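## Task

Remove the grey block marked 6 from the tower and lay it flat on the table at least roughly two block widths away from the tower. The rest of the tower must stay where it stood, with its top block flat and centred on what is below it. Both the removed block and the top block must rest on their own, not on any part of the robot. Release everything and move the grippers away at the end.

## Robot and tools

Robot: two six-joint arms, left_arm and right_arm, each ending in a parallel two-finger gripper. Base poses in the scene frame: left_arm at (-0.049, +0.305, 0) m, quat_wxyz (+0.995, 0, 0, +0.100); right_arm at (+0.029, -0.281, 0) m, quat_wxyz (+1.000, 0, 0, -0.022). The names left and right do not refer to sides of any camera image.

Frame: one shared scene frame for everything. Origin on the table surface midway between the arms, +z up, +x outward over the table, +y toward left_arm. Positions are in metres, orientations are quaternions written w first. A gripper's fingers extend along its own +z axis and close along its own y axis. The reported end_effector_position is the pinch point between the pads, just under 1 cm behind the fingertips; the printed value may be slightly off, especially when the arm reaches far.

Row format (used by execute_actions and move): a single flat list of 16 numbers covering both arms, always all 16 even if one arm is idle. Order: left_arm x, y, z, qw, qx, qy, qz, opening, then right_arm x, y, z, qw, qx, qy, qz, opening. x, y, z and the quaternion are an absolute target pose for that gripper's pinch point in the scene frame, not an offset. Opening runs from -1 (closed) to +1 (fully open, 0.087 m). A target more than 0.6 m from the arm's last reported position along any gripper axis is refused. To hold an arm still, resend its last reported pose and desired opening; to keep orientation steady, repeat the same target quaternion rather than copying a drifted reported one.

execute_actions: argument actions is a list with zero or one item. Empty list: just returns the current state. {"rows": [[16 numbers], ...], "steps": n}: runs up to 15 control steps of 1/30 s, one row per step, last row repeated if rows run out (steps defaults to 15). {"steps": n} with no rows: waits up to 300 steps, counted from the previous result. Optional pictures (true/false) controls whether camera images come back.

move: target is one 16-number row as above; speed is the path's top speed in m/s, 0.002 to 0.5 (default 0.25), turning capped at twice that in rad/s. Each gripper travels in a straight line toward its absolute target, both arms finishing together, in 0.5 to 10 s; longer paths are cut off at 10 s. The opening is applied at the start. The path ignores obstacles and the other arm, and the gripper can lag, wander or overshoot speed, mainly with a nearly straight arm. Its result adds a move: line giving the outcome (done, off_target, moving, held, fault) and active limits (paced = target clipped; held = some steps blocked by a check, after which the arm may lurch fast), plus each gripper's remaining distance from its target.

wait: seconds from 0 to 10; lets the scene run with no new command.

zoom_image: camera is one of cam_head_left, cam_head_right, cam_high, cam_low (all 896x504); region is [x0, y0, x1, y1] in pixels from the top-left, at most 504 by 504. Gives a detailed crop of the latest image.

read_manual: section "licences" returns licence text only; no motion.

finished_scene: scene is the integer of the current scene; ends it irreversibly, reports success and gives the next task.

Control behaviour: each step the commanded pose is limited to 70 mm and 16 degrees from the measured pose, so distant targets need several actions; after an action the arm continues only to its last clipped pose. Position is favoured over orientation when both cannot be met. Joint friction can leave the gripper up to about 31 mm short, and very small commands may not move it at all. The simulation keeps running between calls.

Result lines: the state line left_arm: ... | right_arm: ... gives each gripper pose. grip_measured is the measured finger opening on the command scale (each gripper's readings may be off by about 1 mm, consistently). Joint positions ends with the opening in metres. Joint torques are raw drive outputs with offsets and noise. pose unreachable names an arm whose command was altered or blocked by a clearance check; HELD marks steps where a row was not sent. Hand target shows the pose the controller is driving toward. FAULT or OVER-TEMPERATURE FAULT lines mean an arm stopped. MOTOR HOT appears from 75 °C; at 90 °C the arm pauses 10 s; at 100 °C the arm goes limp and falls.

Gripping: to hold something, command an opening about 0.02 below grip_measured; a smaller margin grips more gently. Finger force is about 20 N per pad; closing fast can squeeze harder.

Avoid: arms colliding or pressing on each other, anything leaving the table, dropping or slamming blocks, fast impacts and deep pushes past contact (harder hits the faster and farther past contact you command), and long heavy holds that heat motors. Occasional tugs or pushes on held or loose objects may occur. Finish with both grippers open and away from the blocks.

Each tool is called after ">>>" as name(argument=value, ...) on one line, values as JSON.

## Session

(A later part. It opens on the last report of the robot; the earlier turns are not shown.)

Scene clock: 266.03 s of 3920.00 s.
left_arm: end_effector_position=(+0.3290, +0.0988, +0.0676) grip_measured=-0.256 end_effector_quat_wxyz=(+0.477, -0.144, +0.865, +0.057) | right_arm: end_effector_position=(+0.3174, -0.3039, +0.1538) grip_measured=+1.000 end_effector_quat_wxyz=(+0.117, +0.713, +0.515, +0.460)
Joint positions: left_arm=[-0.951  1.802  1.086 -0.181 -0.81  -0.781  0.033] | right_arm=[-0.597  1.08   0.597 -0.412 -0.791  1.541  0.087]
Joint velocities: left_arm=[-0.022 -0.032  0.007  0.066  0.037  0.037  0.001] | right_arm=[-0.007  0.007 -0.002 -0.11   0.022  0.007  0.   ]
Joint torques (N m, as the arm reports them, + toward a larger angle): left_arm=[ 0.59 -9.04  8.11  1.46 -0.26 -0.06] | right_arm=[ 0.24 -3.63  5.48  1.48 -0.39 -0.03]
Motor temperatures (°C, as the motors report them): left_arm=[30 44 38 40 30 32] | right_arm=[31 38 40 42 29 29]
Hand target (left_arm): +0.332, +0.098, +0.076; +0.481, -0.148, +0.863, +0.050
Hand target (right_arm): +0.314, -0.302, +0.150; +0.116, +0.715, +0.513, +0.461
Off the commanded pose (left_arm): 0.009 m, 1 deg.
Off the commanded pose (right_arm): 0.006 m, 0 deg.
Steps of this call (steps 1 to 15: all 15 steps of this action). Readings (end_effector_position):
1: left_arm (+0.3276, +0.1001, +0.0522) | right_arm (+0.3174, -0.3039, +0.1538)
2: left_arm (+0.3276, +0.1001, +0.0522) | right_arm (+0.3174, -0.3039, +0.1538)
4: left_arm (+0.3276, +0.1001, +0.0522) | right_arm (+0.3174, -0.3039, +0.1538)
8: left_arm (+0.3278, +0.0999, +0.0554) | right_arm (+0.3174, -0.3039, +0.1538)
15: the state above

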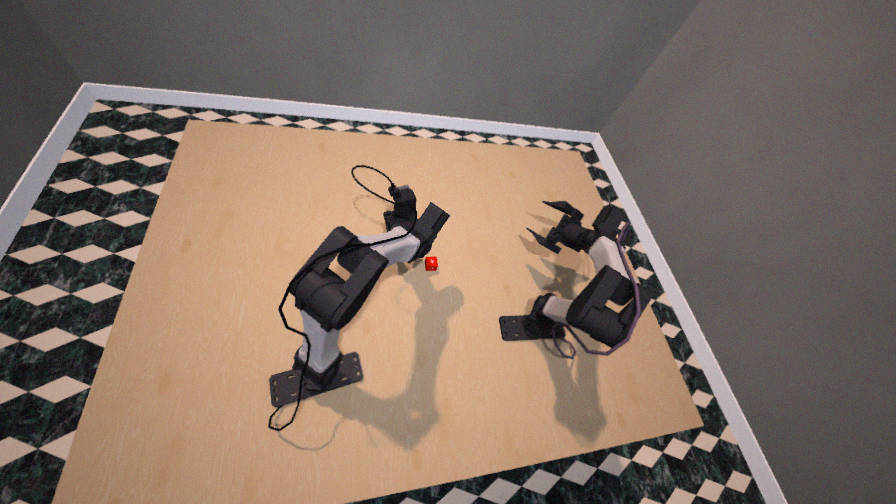

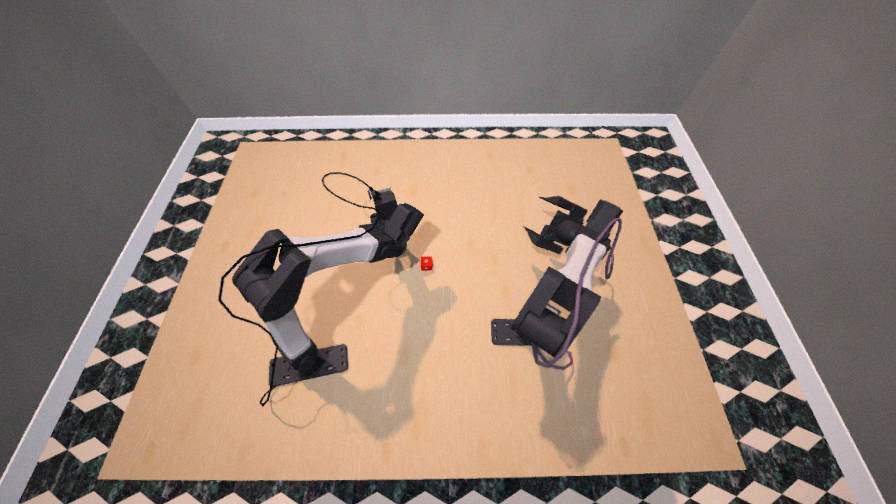

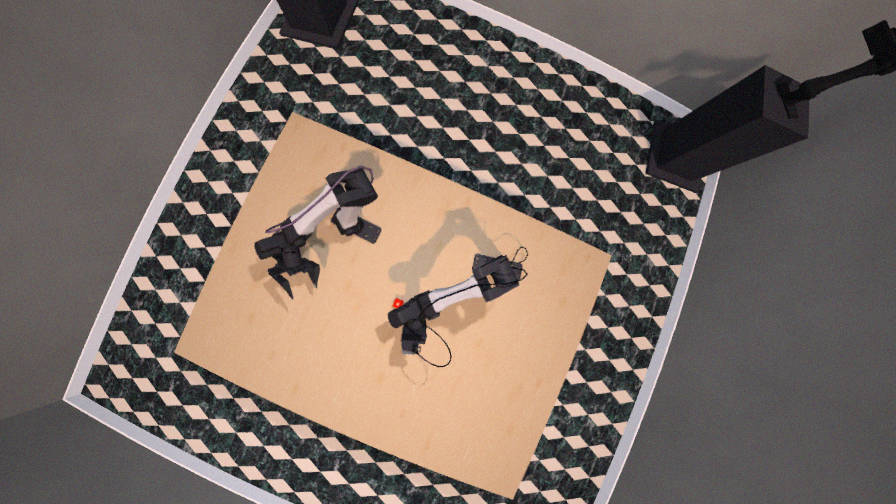

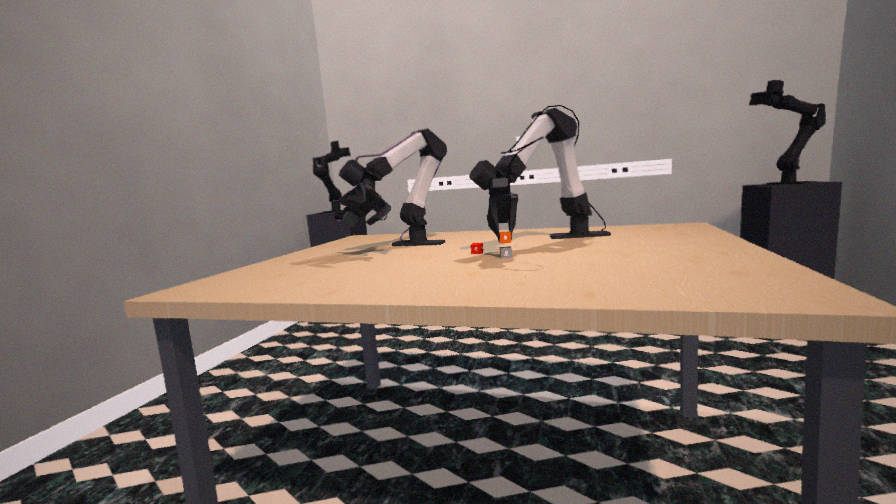

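>>> execute_actions(actions=[{"rows":[
[0.3301,0.0965,0.0750,0.4804,-0.1453,0.8640,0.0500,-0.30,0.314,-0.3016,0.15,0.116,0.715,0.513,0.461,1],
[0.3275,0.0951,0.0732,0.4791,-0.1413,0.8653,0.0503,-0.30,0.314,-0.3016,0.15,0.116,0.715,0.513,0.461,1],
[0.3246,0.0930,0.0715,0.4778,-0.1366,0.8667,0.0501,-0.30,0.314,-0.3016,0.15,0.116,0.715,0.513,0.461,1],
[0.3214,0.0899,0.0700,0.4769,-0.1311,0.8681,0.0492,-0.30,0.314,-0.3016,0.15,0.116,0.715,0.513,0.461,1],
[0.3187,0.0853,0.0700,0.4772,-0.1257,0.8689,0.0463,-0.30,0.314,-0.3016,0.15,0.116,0.715,0.513,0.461,1],
[0.3156,0.0802,0.0700,0.4775,-0.1197,0.8697,0.0429,-0.30,0.314,-0.3016,0.15,0.116,0.715,0.513,0.461,1],
[0.3121,0.0746,0.0700,0.4778,-0.1130,0.8706,0.0393,-0.30,0.314,-0.3016,0.15,0.116,0.715,0.513,0.461,1],
[0.3082,0.0687,0.0700,0.4781,-0.1059,0.8715,0.0353,-0.30,0.314,-0.3016,0.15,0.116,0.715,0.513,0.461,1],
[0.3040,0.0627,0.0689,0.4776,-0.0977,0.8728,0.0322,-0.30,0.314,-0.3016,0.15,0.116,0.715,0.513,0.461,1],
[0.2995,0.0565,0.0673,0.4769,-0.0891,0.8742,0.0294,-0.30,0.314,-0.3016,0.15,0.116,0.715,0.513,0.461,1],
[0.2947,0.0503,0.0657,0.4761,-0.0803,0.8755,0.0265,-0.30,0.314,-0.3016,0.15,0.116,0.715,0.513,0.461,1],
[0.2898,0.0441,0.0641,0.4753,-0.0713,0.8767,0.0234,-0.30,0.314,-0.3016,0.15,0.116,0.715,0.513,0.461,1],
[0.2848,0.0380,0.0626,0.4746,-0.0624,0.8779,0.0206,-0.30,0.314,-0.3016,0.15,0.116,0.715,0.513,0.461,1],
[0.2797,0.0320,0.0610,0.4738,-0.0535,0.8789,0.0176,-0.30,0.314,-0.3016,0.15,0.116,0.715,0.513,0.461,1],
[0.2746,0.0263,0.0598,0.4733,-0.0451,0.8798,0.0145,-0.30,0.314,-0.3016,0.15,0.116,0.715,0.513,0.461,1]
],"steps":15}], pictures=false)

>>> execute_actions(actions=[{"rows":[
[0.2696,0.0208,0.0586,0.4727,-0.0367,0.8804,0.0115,-0.30,0.314,-0.3016,0.15,0.116,0.715,0.513,0.461,1],
[0.2648,0.0157,0.0574,0.4721,-0.0287,0.8811,0.0087,-0.30,0.314,-0.3016,0.15,0.116,0.715,0.513,0.461,1],
[0.2601,0.0110,0.0563,0.4715,-0.0213,0.8816,0.0063,-0.30,0.314,-0.3016,0.15,0.116,0.715,0.513,0.461,1],
[0.2559,0.0069,0.0547,0.4706,-0.0144,0.8823,0.0044,-0.30,0.314,-0.3016,0.15,0.116,0.715,0.513,0.461,1],
[0.2519,0.0032,0.0531,0.4697,-0.0080,0.8829,0.0029,-0.30,0.314,-0.3016,0.15,0.116,0.715,0.513,0.461,1],
[0.2485,0.0003,0.0516,0.4689,-0.0025,0.8833,0.0020,-0.30,0.314,-0.3016,0.15,0.116,0.715,0.513,0.461,1],
[0.2458,-0.0021,0.0500,0.4680,0.0023,0.8838,0.0015,-0.30,0.314,-0.3016,0.15,0.116,0.715,0.513,0.461,1],
[0.2437,-0.0038,0.0484,0.4672,0.0059,0.8843,0.0016,-0.30,0.314,-0.3016,0.15,0.116,0.715,0.513,0.461,1],
[0.2423,-0.0048,0.0472,0.4665,0.0083,0.8846,0.0017,-0.30,0.314,-0.3016,0.15,0.116,0.715,0.513,0.461,1],
[0.2418,-0.0050,0.0461,0.4659,0.0096,0.8849,0.0026,-0.30,0.314,-0.3016,0.15,0.116,0.715,0.513,0.461,1],
[0.2417,-0.0049,0.0449,0.4652,0.0102,0.8853,0.0037,-0.30,0.314,-0.3016,0.15,0.116,0.715,0.513,0.461,1],
[0.2416,-0.0047,0.0437,0.4646,0.0108,0.8856,0.0049,-0.30,0.314,-0.3016,0.15,0.116,0.715,0.513,0.461,1],
[0.2415,-0.0045,0.0429,0.4642,0.0112,0.8859,0.0057,-0.30,0.314,-0.3016,0.15,0.116,0.715,0.513,0.461,1],
[0.2414,-0.0044,0.0422,0.4637,0.0117,0.8861,0.0064,-0.30,0.314,-0.3016,0.15,0.116,0.715,0.513,0.461,1],
[0.2414,-0.0043,0.0414,0.4633,0.0121,0.8863,0.0072,-0.30,0.314,-0.3016,0.15,0.116,0.715,0.513,0.461,1]
],"steps":15}], pictures=false)

>>> execute_actions(actions=[{"rows":[
[0.2413,-0.0042,0.0406,0.4629,0.0125,0.8866,0.0080,-0.30,0.314,-0.3016,0.15,0.116,0.715,0.513,0.461,1],
[0.2413,-0.0041,0.0402,0.4627,0.0127,0.8867,0.0083,-0.30,0.314,-0.3016,0.15,0.116,0.715,0.513,0.461,1],
[0.2412,-0.0040,0.0398,0.4625,0.0129,0.8868,0.0088,-0.30,0.314,-0.3016,0.15,0.116,0.715,0.513,0.461,1],
[0.2412,-0.0040,0.0398,0.4625,0.0129,0.8868,0.0088,-0.30,0.314,-0.3016,0.15,0.116,0.715,0.513,0.461,1],
[0.2412,-0.0040,0.0398,0.4625,0.0129,0.8868,0.0088,-0.30,0.314,-0.3016,0.15,0.116,0.715,0.513,0.461,1],
[0.2415,-0.0045,0.0429,0.4642,0.0112,0.8859,0.0057,-0.28,0.314,-0.3016,0.15,0.116,0.715,0.513,0.461,1],
[0.2418,-0.0050,0.0461,0.4659,0.0096,0.8849,0.0026,-0.24,0.314,-0.3016,0.15,0.116,0.715,0.513,0.461,1],
[0.2420,-0.0055,0.0492,0.4676,0.0080,0.8840,-0.0006,-0.17,0.314,-0.3016,0.15,0.116,0.715,0.513,0.461,1],
[0.2422,-0.0058,0.0516,0.4689,0.0067,0.8833,-0.0029,-0.08,0.314,-0.3016,0.15,0.116,0.715,0.513,0.461,1],
[0.2424,-0.0061,0.0539,0.4702,0.0055,0.8826,-0.0052,0.02,0.314,-0.3016,0.15,0.116,0.715,0.513,0.461,1],
[0.2425,-0.0065,0.0563,0.4715,0.0043,0.8819,-0.0075,0.12,0.314,-0.3016,0.15,0.116,0.715,0.513,0.461,1],
[0.2428,-0.0069,0.0594,0.4731,0.0026,0.8810,-0.0106,0.20,0.314,-0.3016,0.15,0.116,0.715,0.513,0.461,1],
[0.2430,-0.0073,0.0637,0.4755,0.0003,0.8796,-0.0149,0.27,0.314,-0.3016,0.15,0.116,0.715,0.513,0.461,1],
[0.2433,-0.0079,0.0692,0.4784,-0.0025,0.8779,-0.0203,0.30,0.314,-0.3016,0.15,0.116,0.715,0.513,0.461,1],
[0.2437,-0.0085,0.0759,0.4819,-0.0060,0.8758,-0.0268,0.30,0.314,-0.3016,0.15,0.116,0.715,0.513,0.461,1]
],"steps":15}], pictures=false)

>>> execute_actions(actions=[{"rows":[
[0.2440,-0.0091,0.0839,0.4860,-0.0101,0.8732,-0.0345,0.30,0.314,-0.3016,0.15,0.116,0.715,0.513,0.461,1],
[0.2443,-0.0096,0.0926,0.4905,-0.0146,0.8702,-0.0430,0.30,0.314,-0.3016,0.15,0.116,0.715,0.513,0.461,1],
[0.2444,-0.0099,0.1017,0.4951,-0.0193,0.8670,-0.0518,0.30,0.314,-0.3016,0.15,0.116,0.715,0.513,0.461,1],
[0.2445,-0.0101,0.1112,0.4999,-0.0243,0.8636,-0.0611,0.30,0.314,-0.3016,0.15,0.116,0.715,0.513,0.461,1],
[0.2445,-0.0100,0.1207,0.5045,-0.0292,0.8601,-0.0703,0.30,0.314,-0.3016,0.15,0.116,0.715,0.513,0.461,1],
[0.2444,-0.0098,0.1302,0.5091,-0.0341,0.8564,-0.0795,0.30,0.314,-0.3016,0.15,0.116,0.715,0.513,0.461,1],
[0.2441,-0.0093,0.1394,0.5135,-0.0388,0.8527,-0.0884,0.30,0.314,-0.3016,0.15,0.116,0.715,0.513,0.461,1],
[0.2438,-0.0088,0.1481,0.5176,-0.0433,0.8491,-0.0969,0.30,0.314,-0.3016,0.15,0.116,0.715,0.513,0.461,1],
[0.2434,-0.0081,0.1560,0.5213,-0.0474,0.8457,-0.1045,0.30,0.314,-0.3016,0.15,0.116,0.715,0.513,0.461,1],
[0.2430,-0.0073,0.1630,0.5245,-0.0510,0.8426,-0.1114,0.30,0.314,-0.3016,0.15,0.116,0.715,0.513,0.461,1],
[0.2426,-0.0066,0.1693,0.5273,-0.0543,0.8397,-0.1175,0.30,0.314,-0.3016,0.15,0.116,0.715,0.513,0.461,1],
[0.2423,-0.0059,0.1744,0.5296,-0.0569,0.8374,-0.1224,0.30,0.314,-0.3016,0.15,0.116,0.715,0.513,0.461,1],
[0.2420,-0.0054,0.1784,0.5314,-0.0589,0.8356,-0.1262,0.30,0.314,-0.3016,0.15,0.116,0.715,0.513,0.461,1],
[0.2417,-0.0050,0.1811,0.5326,-0.0604,0.8343,-0.1289,0.30,0.314,-0.3016,0.15,0.116,0.715,0.513,0.461,1],
[0.2416,-0.0047,0.1831,0.5335,-0.0614,0.8334,-0.1308,0.30,0.314,-0.3016,0.15,0.116,0.715,0.513,0.461,1]
],"steps":15}], pictures=false)

>>> execute_actions(actions=[{"rows":[
[0.2415,-0.0045,0.1842,0.5340,-0.0620,0.8328,-0.1319,0.30,0.314,-0.3016,0.15,0.116,0.715,0.513,0.461,1]
],"steps":3}], pictures=true)

>>> zoom_image(camera="cam_low", region=[440, 190, 530, 260])

>>> zoom_image(camera="cam_high", region=[360, 280, 440, 340])

Scene clock: 386.53 s of 3920.00 s.
left_arm: end_effector_position=(+0.2882, +0.0372, +0.0678) grip_measured=-0.256 end_effector_quat_wxyz=(+0.480, -0.069, +0.874, +0.016) | right_arm: end_effector_position=(+0.3174, -0.3039, +0.1538) grip_measured=+1.000 end_effector_quat_wxyz=(+0.117, +0.713, +0.515, +0.460)
Joint positions: left_arm=[-1.123  1.802  1.086 -0.181 -0.81  -0.781  0.033] | right_arm=[-0.597  1.08   0.597 -0.412 -0.791  1.541  0.087]
Joint velocities: left_arm=[-0.554 -0.022  0.002 -0.051  0.007 -0.081 -0.001] | right_arm=[ 0.007 -0.012 -0.012  0.066  0.037 -0.051  0.   ]
Joint torques (N m, as the arm reports them, + toward a larger angle): left_arm=[-0.22 -7.51  6.03  1.5  -0.21 -0.03] | right_arm=[ 0.21 -3.61  5.45  1.47 -0.39 -0.05]
Motor temperatures (°C, as the motors report them): left_arm=[30 50 43 38 30 32] | right_arm=[31 37 40 42 29 29]
Hand target (left_arm): +0.274, +0.028, +0.060; +0.473, -0.045, +0.880, +0.014
Hand target (right_arm): +0.314, -0.302, +0.150; +0.116, +0.715, +0.513, +0.461
Off the commanded pose (left_arm): 0.019 m, 3 deg.
Off the commanded pose (right_arm): 0.006 m, 0 deg.
Steps of this call (steps 1 to 90: nothing new was sent; then 117.00 s passed at rest; steps 91 to 105: all 15 steps of this action). Readings (end_effector_position):
91: left_arm (+0.3290, +0.0988, +0.0678) | right_arm (+0.3174, -0.3039, +0.1538)
92: left_arm (+0.3290, +0.0988, +0.0678) | right_arm (+0.3174, -0.3039, +0.1538)
94: left_arm (+0.3286, +0.0980, +0.0678) | right_arm (+0.3174, -0.3039, +0.1538)
98: left_arm (+0.3206, +0.0840, +0.0678) | right_arm (+0.3174, -0.3039, +0.1538)
105: the state above

Scene clock: 387.03 s of 3920.00 s.
left_arm: end_effector_position=(+0.2452, -0.0066, +0.0526) grip_measured=-0.256 end_effector_quat_wxyz=(+0.472, +0.002, +0.882, -0.004) | right_arm: end_effector_position=(+0.3174, -0.3039, +0.1538) grip_measured=+1.000 end_effector_quat_wxyz=(+0.117, +0.713, +0.515, +0.460)
Joint positions: left_arm=[-1.267  1.84   1.086 -0.181 -0.81  -0.781  0.033] | right_arm=[-0.597  1.08   0.597 -0.412 -0.791  1.541  0.087]
Joint velocities: left_arm=[-0.002  0.085  0.007 -0.037 -0.037  0.007  0.   ] | right_arm=[-0.032  0.002 -0.012 -0.037  0.051 -0.051  0.   ]
Joint torques (N m, as the arm reports them, + toward a larger angle): left_arm=[-0.23 -7.08  6.48  1.41 -0.24 -0.08] | right_arm=[ 0.23 -3.6   5.46  1.48 -0.4  -0.03]
Motor temperatures (°C, as the motors report them): left_arm=[30 50 43 38 30 32] | right_arm=[31 37 40 42 29 29]
Hand target (left_arm): +0.241, -0.004, +0.041; +0.463, +0.012, +0.886, +0.007
Hand target (right_arm): +0.314, -0.302, +0.150; +0.116, +0.715, +0.513, +0.461
Off the commanded pose (left_arm): 0.012 m, 2 deg.
Off the commanded pose (right_arm): 0.006 m, 0 deg.
Steps of this call (steps 1 to 15: all 15 steps of this action). Readings (end_effector_position):
1: left_arm (+0.2830, +0.0308, +0.0677) | right_arm (+0.3174, -0.3039, +0.1538)
2: left_arm (+0.2780, +0.0249, +0.0677) | right_arm (+0.3174, -0.3039, +0.1538)
4: left_arm (+0.2683, +0.0140, +0.0677) | right_arm (+0.3174, -0.3039, +0.1538)
8: left_arm (+0.2524, -0.0020, +0.0649) | right_arm (+0.3174, -0.3039, +0.1538)
15: the state above

Scene clock: 387.53 s of 3920.00 s.
left_arm: end_effector_position=(+0.2454, -0.0069, +0.0578) grip_measured=+0.295 end_effector_quat_wxyz=(+0.474, +0.000, +0.880, -0.008) | right_arm: end_effector_position=(+0.3174, -0.3039, +0.1538) grip_measured=+1.000 end_effector_quat_wxyz=(+0.117, +0.713, +0.515, +0.460)
Joint positions: left_arm=[-1.267  1.826  1.086 -0.184 -0.81  -0.781  0.057] | right_arm=[-0.597  1.08   0.597 -0.412 -0.791  1.541  0.087]
Joint velocities: left_arm=[-0.002 -0.3   -0.012 -0.095 -0.051 -0.066  0.008] | right_arm=[-0.012 -0.007 -0.007 -0.066  0.022 -0.066  0.   ]
Joint torques (N m, as the arm reports them, + toward a larger angle): left_arm=[  0.15 -10.68   6.47   1.48  -0.2   -0.06] | right_arm=[ 0.24 -3.61  5.45  1.47 -0.39 -0.02]
Motor temperatures (°C, as the motors report them): left_arm=[30 50 43 38 30 32] | right_arm=[31 37 40 42 29 29]
Hand target (left_arm): +0.244, -0.008, +0.075; +0.482, -0.006, +0.876, -0.027
Hand target (right_arm): +0.314, -0.302, +0.150; +0.116, +0.715, +0.513, +0.461
Off the commanded pose (left_arm): 0.018 m, 2 deg.
Off the commanded pose (right_arm): 0.006 m, 0 deg.
Steps of this call (steps 1 to 15: all 15 steps of this action). Readings (end_effector_position):
1: left_arm (+0.2453, -0.0066, +0.0520) | right_arm (+0.3174, -0.3039, +0.1538)
2: left_arm (+0.2452, -0.0065, +0.0518) | right_arm (+0.3174, -0.3039, +0.1538)
4: left_arm (+0.2452, -0.0065, +0.0518) | right_arm (+0.3174, -0.3039, +0.1538)
8: left_arm (+0.2452, -0.0065, +0.0518) | right_arm (+0.3174, -0.3039, +0.1538)
15: the state above

Scene clock: 388.03 s of 3920.00 s.
left_arm: end_effector_position=(+0.2445, -0.0054, +0.1792) grip_measured=+0.300 end_effector_quat_wxyz=(+0.533, -0.062, +0.834, -0.125) | right_arm: end_effector_position=(+0.3174, -0.3039, +0.1538) grip_measured=+1.000 end_effector_quat_wxyz=(+0.117, +0.713, +0.515, +0.460)
Joint positions: left_arm=[-1.267  1.52   1.086 -0.185 -0.81  -0.781  0.057] | right_arm=[-0.597  1.08   0.597 -0.412 -0.791  1.541  0.087]
Joint velocities: left_arm=[-0.022 -0.252  0.007 -0.081 -0.022  0.11  -0.001] | right_arm=[-0.017  0.007 -0.002  0.11  -0.022 -0.007  0.   ]
Joint torques (N m, as the arm reports them, + toward a larger angle): left_arm=[-0.12 -6.46  7.52  1.75 -0.14 -0.08] | right_arm=[ 0.19 -3.62  5.48  1.48 -0.39 -0.03]
Motor temperatures (°C, as the motors report them): left_arm=[30 50 43 38 30 32] | right_arm=[31 37 40 42 29 29]
Hand target (left_arm): +0.241, -0.004, +0.183; +0.533, -0.062, +0.834, -0.130
Hand target (right_arm): +0.314, -0.302, +0.150; +0.116, +0.715, +0.513, +0.461
Off the commanded pose (left_arm): 0.005 m, 1 deg.
Off the commanded pose (right_arm): 0.006 m, 0 deg.
Steps of this call (steps 1 to 15: all 15 steps of this action). Readings (end_effector_position):
1: left_arm (+0.2456, -0.0074, +0.0628) | right_arm (+0.3174, -0.3039, +0.1538)
2: left_arm (+0.2460, -0.0081, +0.0695) | right_arm (+0.3174, -0.3039, +0.1538)
4: left_arm (+0.2467, -0.0094, +0.0871) | right_arm (+0.3174, -0.3039, +0.1538)
8: left_arm (+0.2470, -0.0099, +0.1288) | right_arm (+0.3174, -0.3039, +0.1538)
15: the state above

Scene clock: 388.13 s of 3920.00 s.
left_arm: end_effector_position=(+0.2441, -0.0048, +0.1836) grip_measured=+0.300 end_effector_quat_wxyz=(+0.535, -0.065, +0.832, -0.130) | right_arm: end_effector_position=(+0.3174, -0.3039, +0.1538) grip_measured=+1.000 end_effector_quat_wxyz=(+0.117, +0.713, +0.515, +0.460)
Joint positions: left_arm=[-1.267  1.509  1.086 -0.185 -0.81  -0.781  0.057] | right_arm=[-0.597  1.08   0.597 -0.412 -0.791  1.541  0.087]
Joint velocities: left_arm=[ 0.002 -0.017  0.002 -0.022 -0.022  0.037 -0.001] | right_arm=[-0.007 -0.007 -0.012 -0.051 -0.022 -0.007  0.   ]
Joint torques (N m, as the arm reports them, + toward a larger angle): left_arm=[-0.1  -6.66  7.73  1.83 -0.19 -0.04] | right_arm=[ 0.22 -3.61  5.51  1.48 -0.39 -0.03]
Motor temperatures (°C, as the motors report them): left_arm=[30 50 43 38 30 32] | right_arm=[31 37 40 42 29 29]
Hand target (left_arm): +0.242, -0.004, +0.184; +0.534, -0.062, +0.833, -0.132
Hand target (right_arm): +0.314, -0.302, +0.150; +0.116, +0.715, +0.513, +0.461
Off the commanded pose (left_arm): 0.003 m, 0 deg.
Off the commanded pose (right_arm): 0.006 m, 0 deg.
Steps of this call (steps 1 to 3: all 3 steps of this action). Readings (end_effector_position):
1: left_arm (+0.2443, -0.0050, +0.1819) | right_arm (+0.3174, -0.3039, +0.1538)
2: left_arm (+0.2442, -0.0048, +0.1833) | right_arm (+0.3174, -0.3039, +0.1538)
3: the state above

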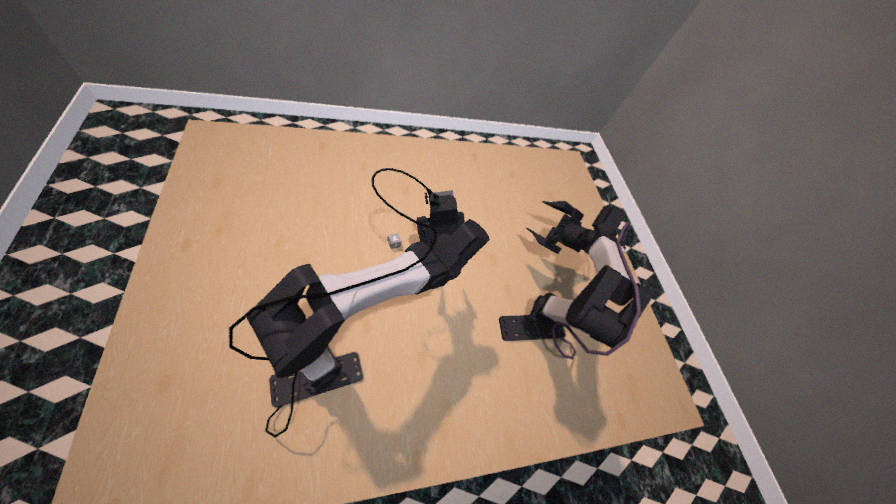

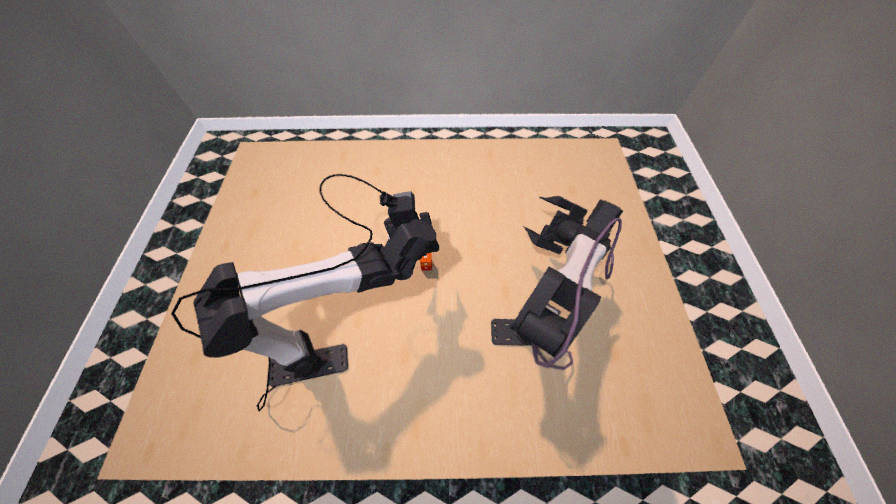

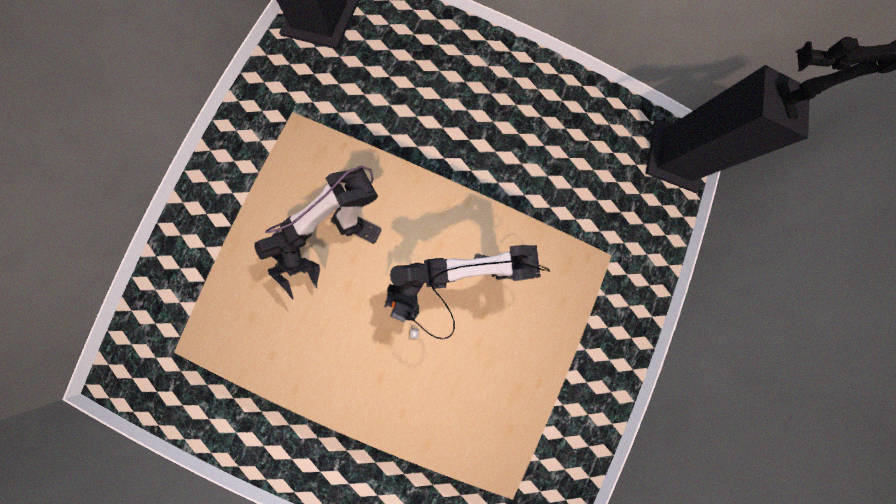

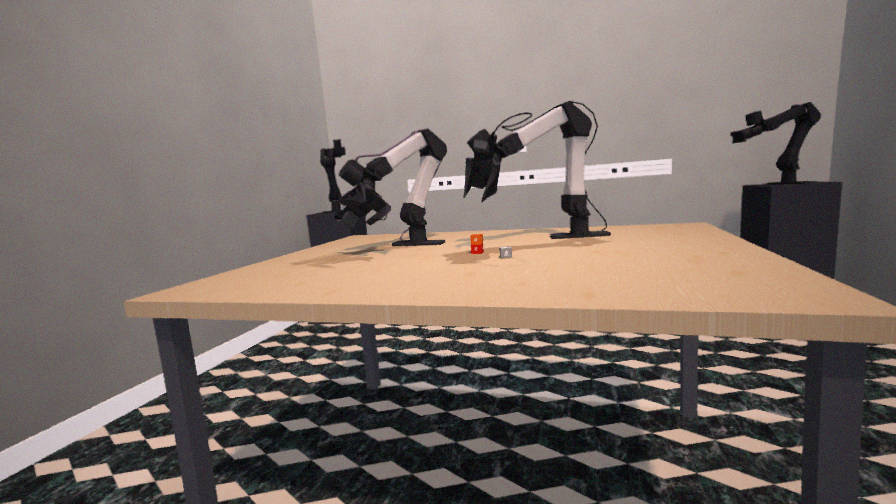

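Region (440, 190, 530, 260) of cam_low's 896x504 image, scaled by 5.600, with more detail than that image has.

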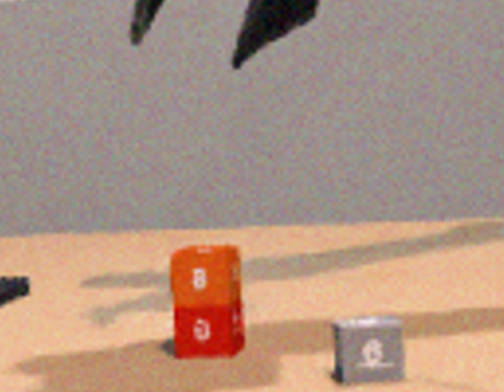

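Region (360, 280, 440, 340) of cam_high's 896x504 image, scaled by 6.300, with more detail than that image has; it fills the top 378 rows of this view, and the rest is white.

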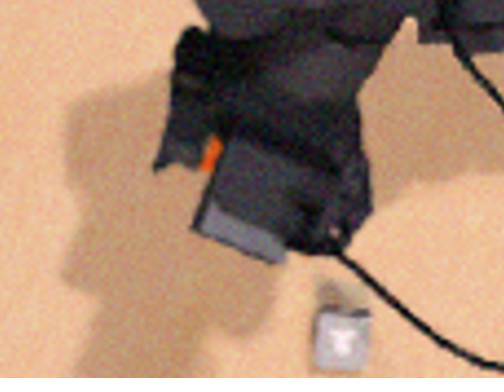

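>>> finished_scene(scene=2)

The scene is finished: the task was done.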